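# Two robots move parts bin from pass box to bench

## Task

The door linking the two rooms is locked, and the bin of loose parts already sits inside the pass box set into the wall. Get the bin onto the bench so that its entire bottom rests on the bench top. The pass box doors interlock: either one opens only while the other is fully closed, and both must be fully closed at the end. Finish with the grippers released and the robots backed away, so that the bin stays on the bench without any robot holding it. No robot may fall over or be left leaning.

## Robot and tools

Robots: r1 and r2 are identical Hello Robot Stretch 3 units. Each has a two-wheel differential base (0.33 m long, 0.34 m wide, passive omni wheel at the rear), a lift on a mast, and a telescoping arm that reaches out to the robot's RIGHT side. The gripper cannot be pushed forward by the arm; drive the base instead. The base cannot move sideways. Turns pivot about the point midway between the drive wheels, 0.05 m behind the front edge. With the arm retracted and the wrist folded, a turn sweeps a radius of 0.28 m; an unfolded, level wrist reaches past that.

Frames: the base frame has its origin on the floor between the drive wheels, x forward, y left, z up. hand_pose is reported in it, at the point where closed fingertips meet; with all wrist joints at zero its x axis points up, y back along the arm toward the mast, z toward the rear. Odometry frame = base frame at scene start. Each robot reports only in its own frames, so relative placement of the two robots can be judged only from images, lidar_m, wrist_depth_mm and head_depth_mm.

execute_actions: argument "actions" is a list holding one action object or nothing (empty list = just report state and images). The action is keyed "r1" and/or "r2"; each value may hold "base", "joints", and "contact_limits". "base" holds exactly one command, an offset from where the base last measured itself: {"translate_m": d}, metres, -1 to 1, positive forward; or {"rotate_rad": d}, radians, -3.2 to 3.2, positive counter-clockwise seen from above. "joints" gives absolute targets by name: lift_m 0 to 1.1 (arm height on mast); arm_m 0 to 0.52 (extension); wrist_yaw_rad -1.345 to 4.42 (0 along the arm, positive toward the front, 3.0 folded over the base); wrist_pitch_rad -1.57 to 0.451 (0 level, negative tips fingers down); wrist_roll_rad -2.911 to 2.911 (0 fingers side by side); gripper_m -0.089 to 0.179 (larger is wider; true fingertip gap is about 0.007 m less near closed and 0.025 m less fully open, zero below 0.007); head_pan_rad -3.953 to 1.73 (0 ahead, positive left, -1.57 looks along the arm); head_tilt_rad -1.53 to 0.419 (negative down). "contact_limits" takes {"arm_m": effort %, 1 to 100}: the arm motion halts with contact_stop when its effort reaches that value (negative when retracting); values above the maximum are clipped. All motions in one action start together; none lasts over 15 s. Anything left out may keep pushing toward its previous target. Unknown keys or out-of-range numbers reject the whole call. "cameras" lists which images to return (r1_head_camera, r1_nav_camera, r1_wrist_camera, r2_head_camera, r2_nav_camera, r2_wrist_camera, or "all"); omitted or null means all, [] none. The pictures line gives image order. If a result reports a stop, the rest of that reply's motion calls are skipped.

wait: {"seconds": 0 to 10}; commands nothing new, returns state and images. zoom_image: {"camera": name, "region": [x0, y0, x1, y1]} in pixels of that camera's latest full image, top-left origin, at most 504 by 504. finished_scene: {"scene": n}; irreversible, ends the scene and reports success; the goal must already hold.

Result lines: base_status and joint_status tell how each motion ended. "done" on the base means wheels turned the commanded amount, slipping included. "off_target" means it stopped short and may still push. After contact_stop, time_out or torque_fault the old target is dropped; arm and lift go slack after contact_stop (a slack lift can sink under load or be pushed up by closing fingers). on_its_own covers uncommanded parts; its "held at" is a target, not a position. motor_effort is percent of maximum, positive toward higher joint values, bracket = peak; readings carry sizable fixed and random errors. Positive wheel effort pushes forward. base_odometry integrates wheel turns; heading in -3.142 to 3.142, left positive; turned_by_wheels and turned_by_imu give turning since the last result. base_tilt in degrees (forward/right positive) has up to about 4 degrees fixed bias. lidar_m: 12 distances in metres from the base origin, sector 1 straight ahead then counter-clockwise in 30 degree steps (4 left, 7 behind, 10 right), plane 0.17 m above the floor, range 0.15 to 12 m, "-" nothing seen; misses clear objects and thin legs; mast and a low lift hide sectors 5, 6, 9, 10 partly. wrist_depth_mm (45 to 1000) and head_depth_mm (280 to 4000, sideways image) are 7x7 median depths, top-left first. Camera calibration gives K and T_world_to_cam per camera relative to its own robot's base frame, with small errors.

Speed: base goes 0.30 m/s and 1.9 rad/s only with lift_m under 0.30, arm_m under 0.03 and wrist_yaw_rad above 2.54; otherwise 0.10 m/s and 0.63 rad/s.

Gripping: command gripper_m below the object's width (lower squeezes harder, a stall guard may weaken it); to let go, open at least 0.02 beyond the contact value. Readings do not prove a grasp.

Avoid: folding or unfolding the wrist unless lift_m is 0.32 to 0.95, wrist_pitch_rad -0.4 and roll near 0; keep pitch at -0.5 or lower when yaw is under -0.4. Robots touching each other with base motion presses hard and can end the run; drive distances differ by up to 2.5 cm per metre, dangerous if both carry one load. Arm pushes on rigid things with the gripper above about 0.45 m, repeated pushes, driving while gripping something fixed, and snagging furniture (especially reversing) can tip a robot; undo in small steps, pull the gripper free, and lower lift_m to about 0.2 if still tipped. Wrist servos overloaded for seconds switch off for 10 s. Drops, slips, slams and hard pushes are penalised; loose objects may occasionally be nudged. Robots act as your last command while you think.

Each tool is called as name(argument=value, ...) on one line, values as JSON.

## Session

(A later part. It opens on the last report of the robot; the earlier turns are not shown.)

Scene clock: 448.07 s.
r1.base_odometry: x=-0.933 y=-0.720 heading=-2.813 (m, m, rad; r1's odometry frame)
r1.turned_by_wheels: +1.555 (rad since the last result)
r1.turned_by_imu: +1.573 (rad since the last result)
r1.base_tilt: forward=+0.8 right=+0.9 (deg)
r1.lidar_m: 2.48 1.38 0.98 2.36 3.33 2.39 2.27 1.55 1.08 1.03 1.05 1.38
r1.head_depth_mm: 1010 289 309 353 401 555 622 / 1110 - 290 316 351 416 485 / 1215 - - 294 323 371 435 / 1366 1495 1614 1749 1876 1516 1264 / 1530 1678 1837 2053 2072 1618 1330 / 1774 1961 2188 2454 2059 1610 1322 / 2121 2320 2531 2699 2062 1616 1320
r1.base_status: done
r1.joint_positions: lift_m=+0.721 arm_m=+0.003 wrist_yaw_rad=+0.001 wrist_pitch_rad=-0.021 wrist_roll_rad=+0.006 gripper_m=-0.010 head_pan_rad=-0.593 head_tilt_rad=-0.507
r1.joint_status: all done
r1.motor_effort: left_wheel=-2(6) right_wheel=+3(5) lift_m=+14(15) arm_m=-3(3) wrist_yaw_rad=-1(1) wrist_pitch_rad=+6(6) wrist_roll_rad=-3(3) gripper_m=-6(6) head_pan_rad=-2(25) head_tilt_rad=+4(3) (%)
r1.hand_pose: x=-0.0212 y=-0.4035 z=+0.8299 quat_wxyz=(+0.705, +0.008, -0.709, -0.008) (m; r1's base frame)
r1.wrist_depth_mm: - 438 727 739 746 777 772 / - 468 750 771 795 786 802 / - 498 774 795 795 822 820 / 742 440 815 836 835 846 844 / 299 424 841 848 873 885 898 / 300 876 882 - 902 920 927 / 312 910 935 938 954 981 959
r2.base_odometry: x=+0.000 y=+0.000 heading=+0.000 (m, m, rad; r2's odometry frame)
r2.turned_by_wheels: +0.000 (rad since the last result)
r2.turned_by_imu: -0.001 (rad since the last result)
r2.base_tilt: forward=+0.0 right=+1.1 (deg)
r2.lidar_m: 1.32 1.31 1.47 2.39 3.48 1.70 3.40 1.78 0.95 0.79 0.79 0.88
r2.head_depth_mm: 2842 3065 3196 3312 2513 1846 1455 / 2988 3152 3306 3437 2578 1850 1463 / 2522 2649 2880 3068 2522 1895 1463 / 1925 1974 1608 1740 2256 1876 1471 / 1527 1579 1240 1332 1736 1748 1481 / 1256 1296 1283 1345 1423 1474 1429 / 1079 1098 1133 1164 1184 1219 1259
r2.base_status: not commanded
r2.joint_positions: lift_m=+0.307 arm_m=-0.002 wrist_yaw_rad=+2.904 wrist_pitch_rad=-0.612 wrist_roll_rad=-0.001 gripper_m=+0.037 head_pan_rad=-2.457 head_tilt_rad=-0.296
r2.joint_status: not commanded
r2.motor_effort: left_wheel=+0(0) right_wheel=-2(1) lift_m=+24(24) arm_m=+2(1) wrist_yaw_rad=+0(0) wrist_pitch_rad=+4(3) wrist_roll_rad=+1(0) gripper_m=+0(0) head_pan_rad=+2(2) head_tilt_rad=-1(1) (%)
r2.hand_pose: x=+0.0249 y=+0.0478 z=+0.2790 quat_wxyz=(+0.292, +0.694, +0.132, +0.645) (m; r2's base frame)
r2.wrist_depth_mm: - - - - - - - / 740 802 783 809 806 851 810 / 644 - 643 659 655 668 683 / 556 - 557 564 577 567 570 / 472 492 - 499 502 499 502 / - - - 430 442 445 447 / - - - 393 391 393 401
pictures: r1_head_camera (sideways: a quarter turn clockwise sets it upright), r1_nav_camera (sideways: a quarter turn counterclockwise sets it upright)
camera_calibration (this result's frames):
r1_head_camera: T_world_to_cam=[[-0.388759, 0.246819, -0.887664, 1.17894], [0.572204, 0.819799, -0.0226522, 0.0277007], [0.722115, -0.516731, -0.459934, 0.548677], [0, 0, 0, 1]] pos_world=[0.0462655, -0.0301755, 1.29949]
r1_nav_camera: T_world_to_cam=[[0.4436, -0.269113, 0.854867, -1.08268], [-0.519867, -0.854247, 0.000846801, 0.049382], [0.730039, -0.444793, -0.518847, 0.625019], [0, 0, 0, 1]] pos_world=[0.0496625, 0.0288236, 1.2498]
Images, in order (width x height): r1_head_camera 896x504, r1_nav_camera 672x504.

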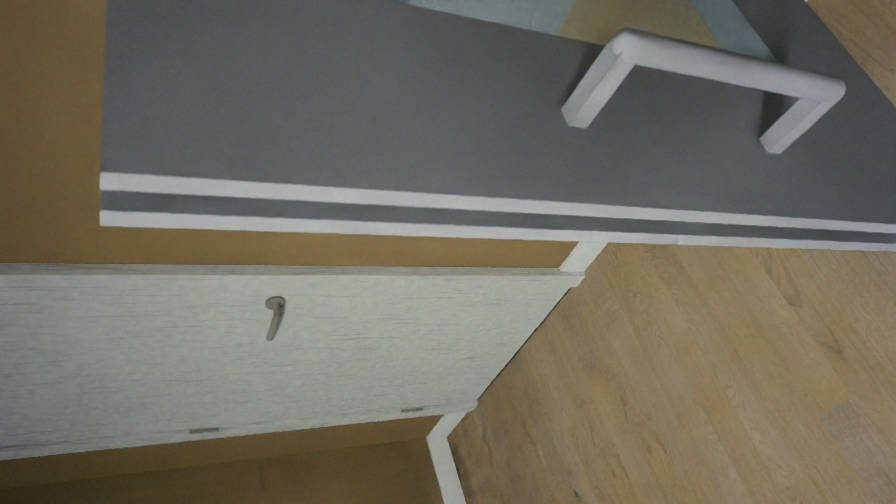

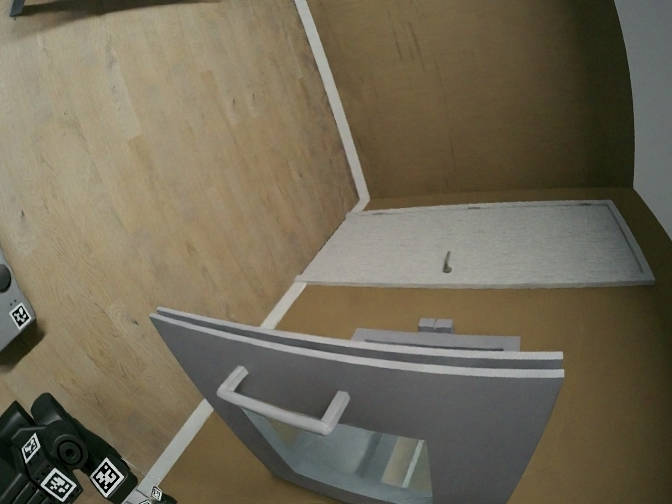

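execute_actions(actions=[{"r1":{"base":{"translate_m":0.35}}}], cameras=["r1_head_camera","r1_nav_camera"])

Scene clock: 459.77 s.
r1.base_odometry: x=-1.265 y=-0.833 heading=-2.813 (m, m, rad; r1's odometry frame)
r1.turned_by_wheels: +0.000 (rad since the last result)
r1.turned_by_imu: +0.000 (rad since the last result)
r1.base_tilt: forward=+0.8 right=+0.9 (deg)
r1.lidar_m: 2.13 2.18 1.13 0.93 3.37 2.75 2.61 1.52 1.07 1.00 1.03 1.35
r1.head_depth_mm: 997 1054 1094 1154 1273 1373 1340 / 1095 1166 1245 1334 1438 1534 1336 / 1182 1272 1370 1490 1633 1631 1341 / 1326 1429 1557 1710 1859 1623 1334 / 1502 1633 1807 2013 2065 1622 1331 / 1724 1939 2157 2435 2068 1615 1331 / 1905 2051 2200 2378 2070 1619 1324
r1.base_status: done
r1.joint_positions: lift_m=+0.721 arm_m=+0.003 wrist_yaw_rad=-0.002 wrist_pitch_rad=-0.023 wrist_roll_rad=+0.007 gripper_m=-0.010 head_pan_rad=-0.593 head_tilt_rad=-0.507
r1.joint_status: not commanded
r1.motor_effort: left_wheel=-1(5) right_wheel=+1(13) lift_m=+19(20) arm_m=+0(3) wrist_yaw_rad=+2(12) wrist_pitch_rad=+6(7) wrist_roll_rad=-4(9) gripper_m=-6(6) head_pan_rad=-3(2) head_tilt_rad=+2(2) (%)
r1.hand_pose: x=-0.0220 y=-0.4032 z=+0.8294 quat_wxyz=(+0.705, +0.007, -0.709, -0.009) (m; r1's base frame)
r1.wrist_depth_mm: - 91 - 915 720 731 750 / - 92 - - 770 778 774 / - 93 - - 769 792 804 / - 93 675 365 822 832 839 / - 94 194 214 832 858 885 / - 95 138 - 905 892 905 / - 96 149 257 908 940 952
r2.base_odometry: x=+0.000 y=+0.000 heading=+0.000 (m, m, rad; r2's odometry frame)
r2.turned_by_wheels: +0.000 (rad since the last result)
r2.turned_by_imu: -0.002 (rad since the last result)
r2.base_tilt: forward=+0.0 right=+1.1 (deg)
r2.lidar_m: 1.31 1.31 1.47 2.39 3.49 1.70 3.41 1.79 0.95 0.79 0.79 0.88
r2.head_depth_mm: 2798 2983 3160 3355 2558 1854 1467 / 2932 3120 3272 3526 2586 1876 1457 / 2530 2702 2860 3069 2586 1883 1470 / 1922 1961 1620 1725 2244 1887 1473 / 1533 1569 1244 1333 1742 1751 1474 / 1262 1300 1276 1348 1410 1481 1442 / 1073 1096 1125 1157 1195 1221 1266
r2.base_status: not commanded
r2.joint_positions: lift_m=+0.307 arm_m=-0.002 wrist_yaw_rad=+2.904 wrist_pitch_rad=-0.612 wrist_roll_rad=-0.001 gripper_m=+0.037 head_pan_rad=-2.457 head_tilt_rad=-0.296
r2.joint_status: not commanded
r2.motor_effort: left_wheel=+0(0) right_wheel=-1(1) lift_m=+24(24) arm_m=+1(0) wrist_yaw_rad=+0(0) wrist_pitch_rad=+4(4) wrist_roll_rad=+1(1) gripper_m=+0(0) head_pan_rad=+2(2) head_tilt_rad=-1(1) (%)
r2.hand_pose: x=+0.0249 y=+0.0478 z=+0.2790 quat_wxyz=(+0.292, +0.694, +0.132, +0.645) (m; r2's base frame)
r2.wrist_depth_mm: - - - - - - - / 729 811 786 806 805 840 848 / 637 - 648 660 673 668 687 / 552 - 556 573 564 568 581 / 471 488 - 493 497 499 500 / - - - 427 438 447 446 / - - - 387 393 397 400
pictures: r1_head_camera (sideways: a quarter turn clockwise sets it upright), r1_nav_camera (sideways: a quarter turn counterclockwise sets it upright)
camera_calibration (this result's frames):
r1_head_camera: T_world_to_cam=[[-0.388365, 0.246591, -0.887899, 1.17925], [0.572269, 0.819753, -0.0226438, 0.0276893], [0.722275, -0.516911, -0.45948, 0.548085], [0, 0, 0, 1]] pos_world=[0.0462645, -0.0301789, 1.29951]
r1_nav_camera: T_world_to_cam=[[0.443219, -0.268899, 0.855132, -1.08303], [-0.519926, -0.854211, 0.000870415, 0.0493516], [0.730229, -0.444991, -0.51841, 0.624449], [0, 0, 0, 1]] pos_world=[0.0496865, 0.0288057, 1.24981]
Images, in order (width x height): r1_head_camera 896x504, r1_nav_camera 672x504.

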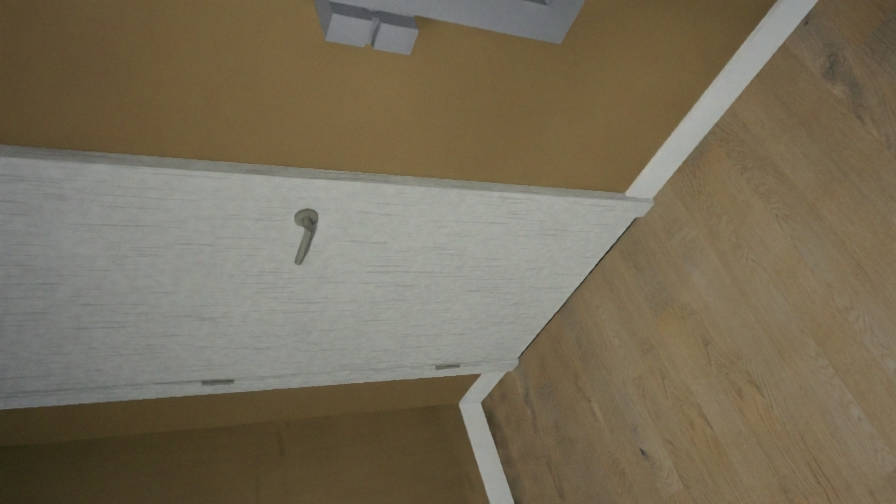

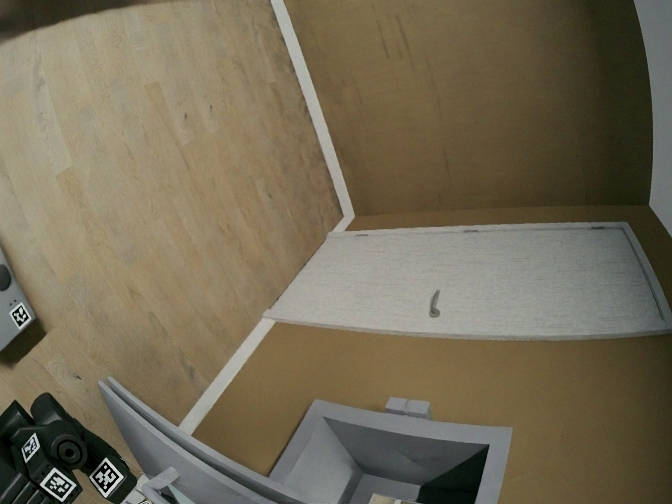

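Door is swinging. Continue forward while extending slightly.

execute_actions(actions=[{"r1":{"base":{"translate_m":0.3},"joints":{"head_pan_rad":-1.3,"arm_m":0.06}}}], cameras=["r1_head_camera","r1_nav_camera"])

Scene clock: 466.43 s.
r1.base_odometry: x=-1.549 y=-0.930 heading=-2.813 (m, m, rad; r1's odometry frame)
r1.turned_by_wheels: +0.000 (rad since the last result)
r1.turned_by_imu: +0.000 (rad since the last result)
r1.base_tilt: forward=+0.8 right=+0.9 (deg)
r1.lidar_m: 1.83 1.88 1.01 1.09 0.99 3.06 2.91 1.49 1.05 0.99 1.02 1.31
r1.head_depth_mm: 784 382 423 496 896 646 1327 / 798 363 400 442 483 562 1352 / 813 358 391 426 477 539 633 / 830 720 779 846 946 1346 1299 / 849 924 1005 1111 1247 1400 1325 / 865 942 1035 1141 1277 1448 1333 / 884 963 1056 1168 1307 1473 1325
r1.base_status: done
r1.joint_positions: lift_m=+0.721 arm_m=+0.060 wrist_yaw_rad=-0.002 wrist_pitch_rad=-0.022 wrist_roll_rad=+0.005 gripper_m=-0.010 head_pan_rad=-1.293 head_tilt_rad=-0.506
r1.joint_status: all done
r1.motor_effort: left_wheel=-1(2) right_wheel=+2(11) lift_m=+20(19) arm_m=+3(5) wrist_yaw_rad=+3(13) wrist_pitch_rad=+6(7) wrist_roll_rad=-2(4) gripper_m=-6(7) head_pan_rad=-3(27) head_tilt_rad=+3(3) (%)
r1.hand_pose: x=-0.0221 y=-0.4603 z=+0.8295 quat_wxyz=(+0.706, +0.007, -0.709, -0.009) (m; r1's base frame)
r1.wrist_depth_mm: 110 120 119 166 973 571 399 / 113 122 141 171 - 581 432 / 386 125 147 177 - 570 471 / 690 128 151 183 279 338 749 / 736 131 155 179 248 340 799 / 744 134 155 - 270 796 816 / 772 140 168 204 256 852 855
r2.base_odometry: x=+0.000 y=+0.000 heading=+0.000 (m, m, rad; r2's odometry frame)
r2.turned_by_wheels: +0.000 (rad since the last result)
r2.turned_by_imu: -0.002 (rad since the last result)
r2.base_tilt: forward=-0.1 right=+1.0 (deg)
r2.lidar_m: 1.32 1.31 1.47 2.38 3.48 1.70 3.41 1.78 0.95 0.79 0.79 0.88
r2.head_depth_mm: 2842 2958 3209 3341 2523 1840 1462 / 2934 3055 3301 3469 2559 1841 1453 / 2532 2664 2860 3105 2574 1876 1460 / 1920 1971 1624 1712 2295 1887 1458 / 1525 1580 1240 1334 1747 1744 1483 / 1255 1297 1284 1346 1419 1455 1433 / 1075 1099 1126 1156 1190 1229 1256
r2.base_status: not commanded
r2.joint_positions: lift_m=+0.307 arm_m=-0.002 wrist_yaw_rad=+2.904 wrist_pitch_rad=-0.612 wrist_roll_rad=-0.001 gripper_m=+0.037 head_pan_rad=-2.457 head_tilt_rad=-0.296
r2.joint_status: not commanded
r2.motor_effort: left_wheel=+0(0) right_wheel=-1(0) lift_m=+24(24) arm_m=+1(1) wrist_yaw_rad=+0(0) wrist_pitch_rad=+3(3) wrist_roll_rad=+0(0) gripper_m=+0(0) head_pan_rad=+2(2) head_tilt_rad=-1(1) (%)
r2.hand_pose: x=+0.0249 y=+0.0478 z=+0.2790 quat_wxyz=(+0.292, +0.694, +0.132, +0.645) (m; r2's base frame)
r2.wrist_depth_mm: - - - - - - - / 752 812 804 791 814 809 854 / 627 - 646 656 664 680 691 / 535 - 552 565 564 578 588 / 482 496 - 494 507 505 506 / - - - 430 444 436 441 / - - - 392 394 400 393
pictures: r1_head_camera (sideways: a quarter turn clockwise sets it upright), r1_nav_camera (sideways: a quarter turn counterclockwise sets it upright)
camera_calibration (this result's frames):
r1_head_camera: T_world_to_cam=[[-0.138097, 0.438428, -0.888093, 1.17797], [0.965786, 0.258351, -0.0226368, 0.0252798], [0.219516, -0.860834, -0.459105, 0.550664], [0, 0, 0, 1]] pos_world=[0.0173803, -0.0489572, 1.29953]
r1_nav_camera: T_world_to_cam=[[0.165687, -0.49084, 0.85535, -1.08162], [-0.947944, -0.318435, 0.000889905, 0.0519372], [0.271936, -0.810972, -0.51805, 0.626776], [0, 0, 0, 1]] pos_world=[0.0580003, -0.0060661, 1.24982]
Images, in order (width x height): r1_head_camera 896x504, r1_nav_camera 672x504.

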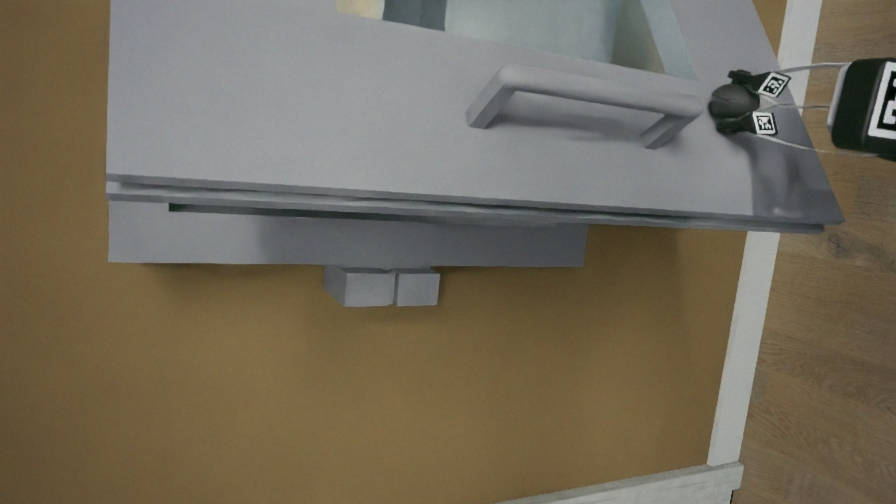

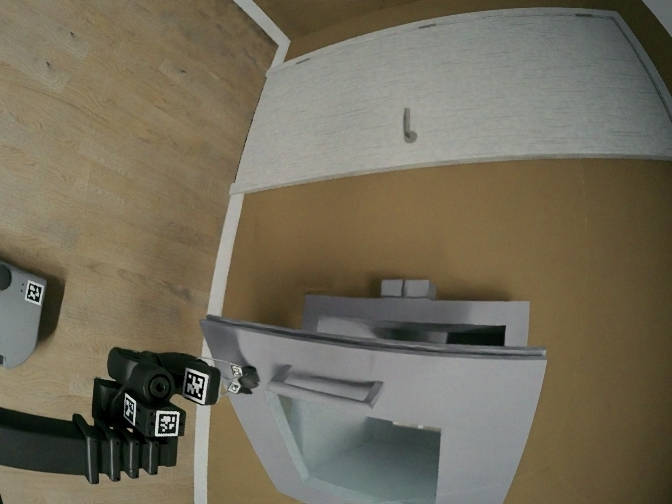

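Tip is on the door below the handle. Push shut with the arm.

execute_actions(actions=[{"r1":{"joints":{"arm_m":0.5},"contact_limits":{"arm_m":18}}}], cameras=["r1_head_camera","r1_nav_camera"])

Scene clock: 472.83 s.
r1.base_odometry: x=-1.549 y=-0.930 heading=-2.813 (m, m, rad; r1's odometry frame)
r1.turned_by_wheels: +0.000 (rad since the last result)
r1.turned_by_imu: -0.003 (rad since the last result)
r1.base_tilt: forward=+0.8 right=+0.9 (deg)
r1.lidar_m: 1.83 1.88 1.01 1.08 0.99 3.07 2.91 1.50 1.05 0.99 1.01 1.31
r1.head_depth_mm: 785 638 - 1233 829 - 1332 / 795 648 3051 1223 861 1321 1338 / 813 661 718 801 874 1324 1336 / 830 678 734 805 908 1355 1333 / 849 922 1000 1113 1241 1394 1325 / 869 941 1030 1140 1270 1442 1329 / 884 960 1054 1166 1304 1466 1322
r1.base_status: not commanded
r1.joint_positions: lift_m=+0.721 arm_m=+0.341 wrist_yaw_rad=+0.012 wrist_pitch_rad=-0.023 wrist_roll_rad=+0.005 gripper_m=-0.010 head_pan_rad=-1.293 head_tilt_rad=-0.505
r1.joint_status: arm_m contact_stop (moved +0.281 of +0.440)
r1.on_its_own: arm_m is slack since a contact_stop, until your next command for it (your +0.500 is given up)
r1.motor_effort: left_wheel=+2(10) right_wheel=-2(5) lift_m=+19(19) arm_m=+0(19) wrist_yaw_rad=-12(13) wrist_pitch_rad=+7(12) wrist_roll_rad=-3(3) gripper_m=-6(6) head_pan_rad=-2(2) head_tilt_rad=+1(1) (%)
r1.contact_limits: arm_m 18 (drawing in: default 25, maximum 41; extending or still: default 33, maximum 55)
r1.hand_pose: x=-0.0183 y=-0.7416 z=+0.8294 quat_wxyz=(+0.706, +0.013, -0.708, -0.004) (m; r1's base frame)
r1.wrist_depth_mm: 153 168 693 - - 558 378 / 158 166 703 - - 570 382 / 164 167 680 - 773 577 383 / 170 174 566 631 604 518 370 / 177 179 183 201 186 187 187 / 185 185 187 - 191 194 197 / 192 193 196 198 200 202 205
r2.base_odometry: x=+0.000 y=+0.000 heading=+0.000 (m, m, rad; r2's odometry frame)
r2.turned_by_wheels: +0.000 (rad since the last result)
r2.turned_by_imu: -0.002 (rad since the last result)
r2.base_tilt: forward=-0.2 right=+1.1 (deg)
r2.lidar_m: 1.32 1.31 1.47 2.38 3.48 1.70 3.40 1.78 0.95 0.79 0.79 0.89
r2.head_depth_mm: 2900 2981 3176 3332 2541 1862 1448 / 2991 3084 3329 3503 2582 1871 1467 / 2531 2717 2926 3037 2554 1887 1458 / 1922 1982 1612 1720 2279 1884 1461 / 1519 1569 1243 1333 1753 1742 1475 / 1261 1305 1275 1360 1412 1468 1436 / 1078 1104 1126 1162 1190 1222 1260
r2.base_status: not commanded
r2.joint_positions: lift_m=+0.307 arm_m=-0.002 wrist_yaw_rad=+2.904 wrist_pitch_rad=-0.612 wrist_roll_rad=-0.001 gripper_m=+0.037 head_pan_rad=-2.457 head_tilt_rad=-0.296
r2.joint_status: not commanded
r2.motor_effort: left_wheel=+0(0) right_wheel=+0(1) lift_m=+24(24) arm_m=+1(1) wrist_yaw_rad=+0(0) wrist_pitch_rad=+4(3) wrist_roll_rad=+1(1) gripper_m=-1(0) head_pan_rad=+2(2) head_tilt_rad=-1(1) (%)
r2.hand_pose: x=+0.0249 y=+0.0478 z=+0.2790 quat_wxyz=(+0.292, +0.694, +0.132, +0.645) (m; r2's base frame)
r2.wrist_depth_mm: - - - - - - - / 752 806 786 809 820 833 828 / 629 - 658 664 671 698 691 / 550 - 557 572 572 571 595 / 479 491 - 491 502 500 505 / - - - 423 442 448 440 / - - - 390 396 399 391
pictures: r1_head_camera (sideways: a quarter turn clockwise sets it upright), r1_nav_camera (sideways: a quarter turn counterclockwise sets it upright)
camera_calibration (this result's frames):
r1_head_camera: T_world_to_cam=[[-0.137652, 0.437427, -0.888656, 1.1787], [0.965879, 0.258003, -0.0226166, 0.0252529], [0.219383, -0.861448, -0.458016, 0.549248], [0, 0, 0, 1]] pos_world=[0.0173647, -0.0489637, 1.2996]
r1_nav_camera: T_world_to_cam=[[0.165235, -0.489886, 0.855984, -1.08244], [-0.948051, -0.318117, 0.000946514, 0.0518641], [0.27184, -0.811673, -0.517002, 0.625413], [0, 0, 0, 1]] pos_world=[0.0580158, -0.00614479, 1.24984]
Images, in order (width x height): r1_head_camera 896x504, r1_nav_camera 672x504.

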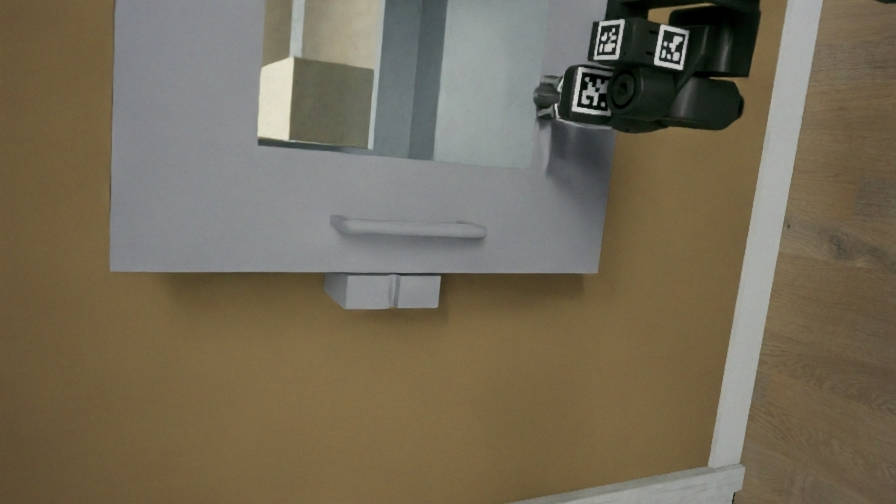

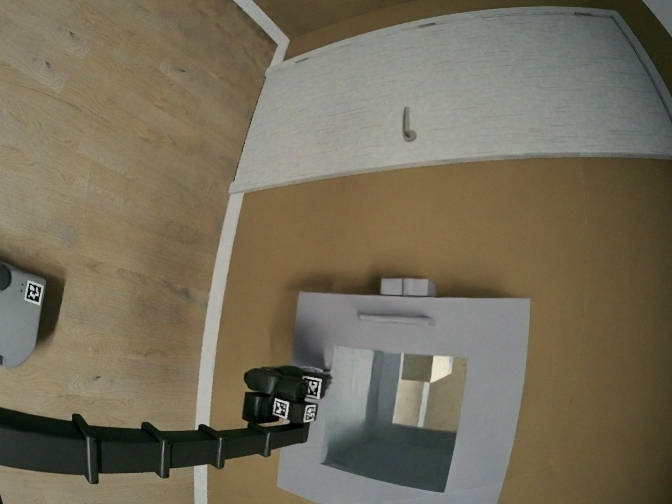

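execute_actions(actions=[{"r1":{"joints":{"arm_m":0.27}}}], cameras=[])

execute_actions(actions=[{"r1":{"base":{"translate_m":0.15}}}], cameras=[])

execute_actions(actions=[{"r1":{"joints":{"arm_m":0.4},"contact_limits":{"arm_m":18}}}], cameras=["r1_head_camera"])

Scene clock: 480.00 s.
r1.base_odometry: x=-1.549 y=-0.930 heading=-2.813 (m, m, rad; r1's odometry frame)
r1.turned_by_wheels: +0.000 (rad since the last result)
r1.turned_by_imu: -0.001 (rad since the last result)
r1.base_tilt: forward=+0.8 right=+0.9 (deg)
r1.lidar_m: 1.84 1.88 1.01 1.08 0.99 3.05 2.91 1.50 1.04 0.99 1.01 1.30
r1.head_depth_mm: 784 638 - 1228 845 - 1274 / 798 648 3071 1224 852 - 1309 / 812 662 723 802 876 1328 1340 / 828 678 734 799 910 1360 1327 / 851 923 1004 1112 1241 1400 1332 / 866 940 1029 1136 1271 1447 1327 / 880 960 1057 1168 1304 1468 1324
r1.base_status: not commanded
r1.joint_positions: lift_m=+0.721 arm_m=+0.270 wrist_yaw_rad=+0.001 wrist_pitch_rad=-0.022 wrist_roll_rad=+0.005 gripper_m=-0.010 head_pan_rad=-1.293 head_tilt_rad=-0.505
r1.joint_status: all done
r1.motor_effort: left_wheel=+0(1) right_wheel=+1(3) lift_m=+19(19) arm_m=-3(5) wrist_yaw_rad=-2(12) wrist_pitch_rad=+6(7) wrist_roll_rad=-2(3) gripper_m=-6(6) head_pan_rad=-3(2) head_tilt_rad=+2(2) (%)
r1.hand_pose: x=-0.0211 y=-0.6709 z=+0.8295 quat_wxyz=(+0.706, +0.009, -0.709, -0.008) (m; r1's base frame)
r1.wrist_depth_mm: 215 218 750 - 796 548 374 / 223 226 733 - 831 551 376 / 231 233 715 860 844 558 382 / 239 242 264 634 275 261 262 / 250 251 255 255 263 266 271 / 261 263 264 - 272 277 281 / 274 272 278 281 283 590 596
r2.base_odometry: x=+0.000 y=+0.000 heading=+0.000 (m, m, rad; r2's odometry frame)
r2.turned_by_wheels: +0.000 (rad since the last result)
r2.turned_by_imu: -0.001 (rad since the last result)
r2.base_tilt: forward=-0.1 right=+1.2 (deg)
r2.lidar_m: 1.32 1.31 1.47 2.39 3.48 1.70 3.40 1.79 0.95 0.79 0.79 0.89
r2.head_depth_mm: 2868 3043 3160 3311 2528 1850 1453 / 2915 3113 3267 3460 2508 1846 1458 / 2519 2704 2825 3080 2562 1874 1471 / 1944 1964 1607 1722 2265 1877 1455 / 1508 1574 1242 1333 1756 1771 1466 / 1260 1287 1279 1363 1427 1455 1432 / 1076 1101 1139 1155 1187 1220 1256
r2.base_status: not commanded
r2.joint_positions: lift_m=+0.307 arm_m=-0.002 wrist_yaw_rad=+2.904 wrist_pitch_rad=-0.612 wrist_roll_rad=-0.001 gripper_m=+0.037 head_pan_rad=-2.457 head_tilt_rad=-0.296
r2.joint_status: not commanded
r2.motor_effort: left_wheel=+0(0) right_wheel=-1(0) lift_m=+24(24) arm_m=+1(0) wrist_yaw_rad=+0(0) wrist_pitch_rad=+4(3) wrist_roll_rad=+1(0) gripper_m=+0(0) head_pan_rad=+2(3) head_tilt_rad=-1(1) (%)
r2.hand_pose: x=+0.0249 y=+0.0478 z=+0.2790 quat_wxyz=(+0.292, +0.694, +0.132, +0.645) (m; r2's base frame)
r2.wrist_depth_mm: - - - - - - - / 750 815 785 796 815 830 829 / 626 - 648 662 672 690 675 / 537 - 566 548 566 574 579 / 477 491 - 488 500 497 503 / - - - 429 439 439 445 / - - - 392 391 396 390
pictures: none
No camera images: the call's "cameras" was empty. Leave "cameras" out to get every camera's image.

Scene clock: 482.83 s.
r1.base_odometry: x=-1.691 y=-0.978 heading=-2.813 (m, m, rad; r1's odometry frame)
r1.turned_by_wheels: +0.000 (rad since the last result)
r1.turned_by_imu: +0.000 (rad since the last result)
r1.base_tilt: forward=+0.8 right=+0.9 (deg)
r1.lidar_m: 1.69 1.73 2.27 0.98 3.39 3.22 3.04 1.48 1.03 0.98 1.00 1.30
r1.head_depth_mm: 779 629 682 773 830 - 1274 / 792 650 700 755 829 - 1306 / 812 880 941 1032 1156 1306 1338 / 826 899 981 1074 1198 1351 1333 / 842 914 997 1101 1228 1388 1331 / 859 931 1018 1127 1260 1420 1329 / 866 942 1024 1132 1263 1443 1326
r1.base_status: done
r1.joint_positions: lift_m=+0.721 arm_m=+0.270 wrist_yaw_rad=+0.001 wrist_pitch_rad=-0.022 wrist_roll_rad=+0.005 gripper_m=-0.010 head_pan_rad=-1.293 head_tilt_rad=-0.505
r1.joint_status: not commanded
r1.motor_effort: left_wheel=+0(6) right_wheel=+2(6) lift_m=+19(19) arm_m=-4(4) wrist_yaw_rad=-3(2) wrist_pitch_rad=+7(6) wrist_roll_rad=-3(3) gripper_m=-6(5) head_pan_rad=-2(3) head_tilt_rad=+3(1) (%)
r1.hand_pose: x=-0.0211 y=-0.6709 z=+0.8295 quat_wxyz=(+0.706, +0.009, -0.709, -0.008) (m; r1's base frame)
r1.wrist_depth_mm: 430 211 212 214 - 773 537 / 437 443 220 222 - 807 544 / 456 458 229 231 851 823 558 / 473 480 238 238 245 262 254 / 490 501 249 246 253 256 261 / 511 518 520 - 264 267 271 / 536 532 545 272 274 278 584
r2.base_odometry: x=+0.000 y=+0.000 heading=+0.000 (m, m, rad; r2's odometry frame)
r2.turned_by_wheels: +0.000 (rad since the last result)
r2.turned_by_imu: -0.001 (rad since the last result)
r2.base_tilt: forward=-0.2 right=+1.1 (deg)
r2.lidar_m: 1.32 1.31 1.47 2.40 3.49 1.71 3.40 1.78 0.95 0.79 0.79 0.89
r2.head_depth_mm: 2875 2996 3176 3413 2543 1857 1473 / 2931 3153 3250 3493 2602 1857 1458 / 2551 2697 2868 3151 2590 1871 1469 / 1940 1978 1618 1711 2282 1877 1460 / 1518 1575 1243 1332 1728 1743 1477 / 1261 1295 1283 1362 1408 1471 1434 / 1075 1095 1131 1155 1192 1224 1257
r2.base_status: not commanded
r2.joint_positions: lift_m=+0.307 arm_m=-0.002 wrist_yaw_rad=+2.904 wrist_pitch_rad=-0.612 wrist_roll_rad=-0.001 gripper_m=+0.037 head_pan_rad=-2.457 head_tilt_rad=-0.296
r2.joint_status: not commanded
r2.motor_effort: left_wheel=+0(0) right_wheel=-1(1) lift_m=+24(24) arm_m=+1(1) wrist_yaw_rad=+1(0) wrist_pitch_rad=+3(3) wrist_roll_rad=+0(0) gripper_m=+0(0) head_pan_rad=+2(2) head_tilt_rad=-2(1) (%)
r2.hand_pose: x=+0.0249 y=+0.0478 z=+0.2790 quat_wxyz=(+0.292, +0.694, +0.132, +0.645) (m; r2's base frame)
r2.wrist_depth_mm: - - - - - - - / 744 792 788 796 815 832 839 / 627 - 659 654 683 678 669 / 552 - 564 558 572 576 589 / 475 483 - 486 495 501 503 / - - - 427 439 436 448 / - - - 387 392 397 397
pictures: none
No camera images: the call's "cameras" was empty. Leave "cameras" out to get every camera's image.

Scene clock: 485.30 s.
r1.base_odometry: x=-1.691 y=-0.978 heading=-2.813 (m, m, rad; r1's odometry frame)
r1.turned_by_wheels: +0.000 (rad since the last result)
r1.turned_by_imu: -0.006 (rad since the last result)
r1.base_tilt: forward=+0.8 right=+0.9 (deg)
r1.lidar_m: 1.68 1.73 2.26 0.98 3.38 3.22 3.04 1.50 1.04 0.98 1.00 1.29
r1.head_depth_mm: 779 628 688 785 824 - 1321 / 795 645 692 758 827 1320 1344 / 812 880 937 1029 1141 1301 1335 / 826 895 980 1075 1194 1350 1333 / 839 915 1000 1100 1229 1382 1329 / 855 930 1019 1127 1260 1413 1334 / 870 937 1023 1127 1260 1429 1335
r1.base_status: not commanded
r1.joint_positions: lift_m=+0.721 arm_m=+0.333 wrist_yaw_rad=+0.012 wrist_pitch_rad=-0.023 wrist_roll_rad=+0.005 gripper_m=-0.010 head_pan_rad=-1.293 head_tilt_rad=-0.504
r1.joint_status: arm_m contact_stop (moved +0.062 of +0.130)
r1.on_its_own: arm_m is slack since a contact_stop, until your next command for it (your +0.400 is given up)
r1.motor_effort: left_wheel=+3(12) right_wheel=-3(4) lift_m=+20(19) arm_m=+0(19) wrist_yaw_rad=-11(12) wrist_pitch_rad=+7(12) wrist_roll_rad=-3(3) gripper_m=-6(6) head_pan_rad=-2(2) head_tilt_rad=+0(1) (%)
r1.contact_limits: arm_m 18 (drawing in: default 25, maximum 41; extending or still: default 33, maximum 55)
r1.hand_pose: x=-0.0183 y=-0.7332 z=+0.8292 quat_wxyz=(+0.706, +0.013, -0.708, -0.004) (m; r1's base frame)
r1.wrist_depth_mm: 374 156 153 156 160 724 539 / 385 385 161 162 166 747 541 / 398 400 166 168 173 773 554 / 409 416 173 175 179 579 511 / 426 436 180 180 186 188 190 / 448 453 186 - 192 194 197 / 467 467 196 198 200 204 206
r2.base_odometry: x=+0.000 y=+0.000 heading=+0.000 (m, m, rad; r2's odometry frame)
r2.turned_by_wheels: +0.000 (rad since the last result)
r2.turned_by_imu: -0.001 (rad since the last result)
r2.base_tilt: forward=-0.2 right=+1.0 (deg)
r2.lidar_m: 1.31 1.31 1.47 2.39 3.46 1.71 3.41 1.78 0.95 0.79 0.79 0.88
r2.head_depth_mm: 2872 3010 3152 3307 2516 1859 1453 / 2933 3099 3349 3442 2555 1859 1461 / 2534 2667 2883 3040 2577 1870 1460 / 1949 1964 1611 1731 2254 1889 1469 / 1523 1573 1242 1334 1744 1739 1478 / 1262 1298 1282 1351 1422 1473 1446 / 1079 1103 1126 1156 1191 1223 1258
r2.base_status: not commanded
r2.joint_positions: lift_m=+0.307 arm_m=-0.002 wrist_yaw_rad=+2.904 wrist_pitch_rad=-0.612 wrist_roll_rad=-0.001 gripper_m=+0.037 head_pan_rad=-2.457 head_tilt_rad=-0.296
r2.joint_status: not commanded
r2.motor_effort: left_wheel=+0(0) right_wheel=-1(1) lift_m=+24(24) arm_m=+1(0) wrist_yaw_rad=+0(0) wrist_pitch_rad=+4(3) wrist_roll_rad=+0(1) gripper_m=+0(0) head_pan_rad=+2(2) head_tilt_rad=-1(1) (%)
r2.hand_pose: x=+0.0249 y=+0.0478 z=+0.2790 quat_wxyz=(+0.292, +0.694, +0.132, +0.645) (m; r2's base frame)
r2.wrist_depth_mm: - - - - - - - / 733 803 785 814 806 812 832 / 640 - 650 661 673 692 690 / 546 - 550 573 564 575 584 / 478 488 - 491 500 495 510 / - - - 425 441 441 443 / - - - 389 394 398 397
pictures: r1_head_camera (sideways: a quarter turn clockwise sets it upright)
camera_calibration (this result's frames):
r1_head_camera: T_world_to_cam=[[-0.137299, 0.43653, -0.889152, 1.17935], [0.965939, 0.25778, -0.0225986, 0.0252293], [0.21934, -0.861969, -0.457054, 0.547996], [0, 0, 0, 1]] pos_world=[0.0173553, -0.0489684, 1.29965]
Images, in order (width x height): r1_head_camera 896x504.

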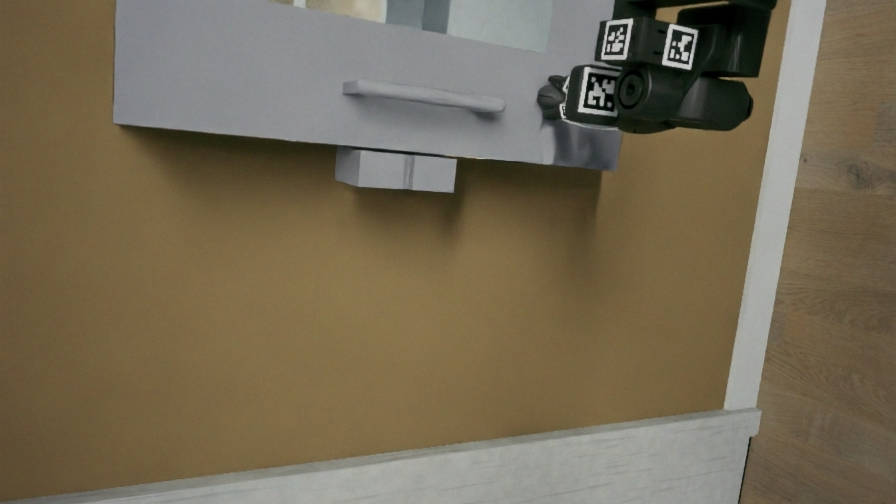

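Shut. Retract.

execute_actions(actions=[{"r1":{"joints":{"arm_m":0.0}}}], cameras=["r1_head_camera"])

finished_scene(scene=2)

Scene clock: 491.87 s.
r1.base_odometry: x=-1.691 y=-0.978 heading=-2.813 (m, m, rad; r1's odometry frame)
r1.turned_by_wheels: +0.000 (rad since the last result)
r1.turned_by_imu: -0.001 (rad since the last result)
r1.base_tilt: forward=+0.8 right=+0.9 (deg)
r1.lidar_m: 1.69 1.72 2.26 0.98 3.38 3.22 3.04 1.50 1.04 0.98 1.00 1.29
r1.head_depth_mm: 778 629 688 785 832 1241 1329 / 792 645 694 755 846 1268 1277 / 813 880 938 1031 1140 1304 1341 / 829 900 977 1075 1196 1344 1333 / 840 911 1003 1096 1225 1379 1330 / 857 930 1019 1126 1259 1413 1328 / 872 938 1021 1122 1256 1426 1330
r1.base_status: not commanded
r1.joint_positions: lift_m=+0.721 arm_m=+0.003 wrist_yaw_rad=+0.001 wrist_pitch_rad=-0.022 wrist_roll_rad=+0.005 gripper_m=-0.010 head_pan_rad=-1.293 head_tilt_rad=-0.504
r1.joint_status: all done
joint sent to its limit — the command would take r1.arm_m past its lower limit, so that joint was sent only as far as its limit.
r1.motor_effort: left_wheel=+0(3) right_wheel=+1(3) lift_m=+19(19) arm_m=-4(4) wrist_yaw_rad=-2(11) wrist_pitch_rad=+7(7) wrist_roll_rad=-3(3) gripper_m=-5(7) head_pan_rad=-3(2) head_tilt_rad=+0(2) (%)
r1.hand_pose: x=-0.0213 y=-0.4035 z=+0.8296 quat_wxyz=(+0.706, +0.008, -0.709, -0.008) (m; r1's base frame)
r1.wrist_depth_mm: 667 685 469 465 - 792 490 / 687 710 707 482 - 832 503 / 698 733 742 500 - 734 529 / 725 759 767 519 529 540 550 / 748 793 793 531 840 831 841 / 772 801 832 - 865 884 882 / 789 858 870 883 909 916 927
r2.base_odometry: x=+0.000 y=+0.000 heading=+0.000 (m, m, rad; r2's odometry frame)
r2.turned_by_wheels: +0.000 (rad since the last result)
r2.turned_by_imu: -0.002 (rad since the last result)
r2.base_tilt: forward=-0.2 right=+1.1 (deg)
r2.lidar_m: 1.32 1.31 1.47 2.39 3.48 1.70 3.41 1.78 0.95 0.79 0.79 0.88
r2.head_depth_mm: 2854 3037 3190 3356 2560 1848 1466 / 2986 3138 3294 3504 2572 1865 1467 / 2524 2688 2865 3074 2595 1881 1462 / 1923 1967 1616 1721 2275 1887 1480 / 1516 1569 1249 1320 1743 1735 1475 / 1260 1292 1269 1355 1423 1473 1447 / 1073 1102 1132 1155 1192 1222 1265
r2.base_status: not commanded
r2.joint_positions: lift_m=+0.307 arm_m=-0.002 wrist_yaw_rad=+2.904 wrist_pitch_rad=-0.612 wrist_roll_rad=-0.001 gripper_m=+0.037 head_pan_rad=-2.457 head_tilt_rad=-0.296
r2.joint_status: not commanded
r2.motor_effort: left_wheel=+0(0) right_wheel=+0(1) lift_m=+24(24) arm_m=+1(1) wrist_yaw_rad=+0(1) wrist_pitch_rad=+3(3) wrist_roll_rad=+1(1) gripper_m=+0(0) head_pan_rad=+2(2) head_tilt_rad=-1(1) (%)
r2.hand_pose: x=+0.0249 y=+0.0478 z=+0.2790 quat_wxyz=(+0.292, +0.694, +0.132, +0.645) (m; r2's base frame)
r2.wrist_depth_mm: - - - - - - - / 739 814 820 818 838 796 860 / 642 - 650 650 658 684 701 / 543 - 544 569 572 579 581 / 476 496 - 490 500 500 503 / - - - 427 445 446 446 / - - - 386 392 390 400
pictures: r1_head_camera (sideways: a quarter turn clockwise sets it upright)
camera_calibration (this result's frames):
r1_head_camera: T_world_to_cam=[[-0.137299, 0.43653, -0.889152, 1.17935], [0.965939, 0.25778, -0.0225986, 0.0252293], [0.21934, -0.861969, -0.457054, 0.547996], [0, 0, 0, 1]] pos_world=[0.0173553, -0.0489684, 1.29965]
Images, in order (width x height): r1_head_camera 896x504.

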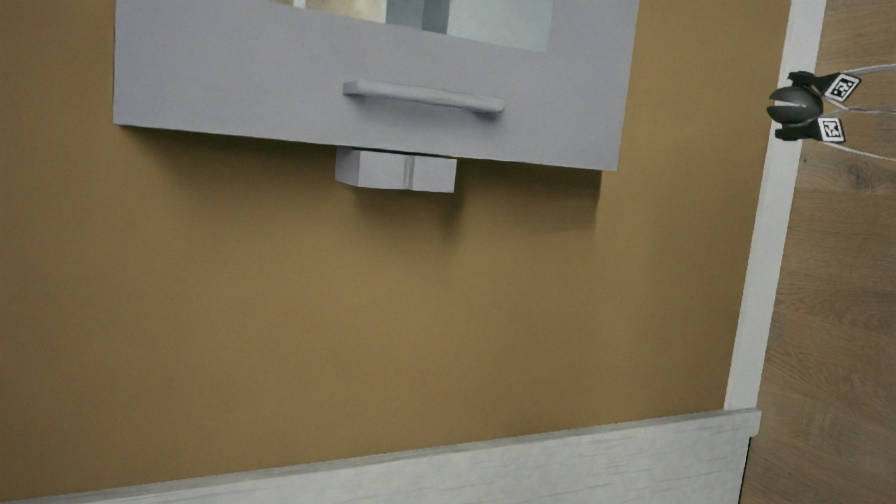

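The scene is finished: the task was done.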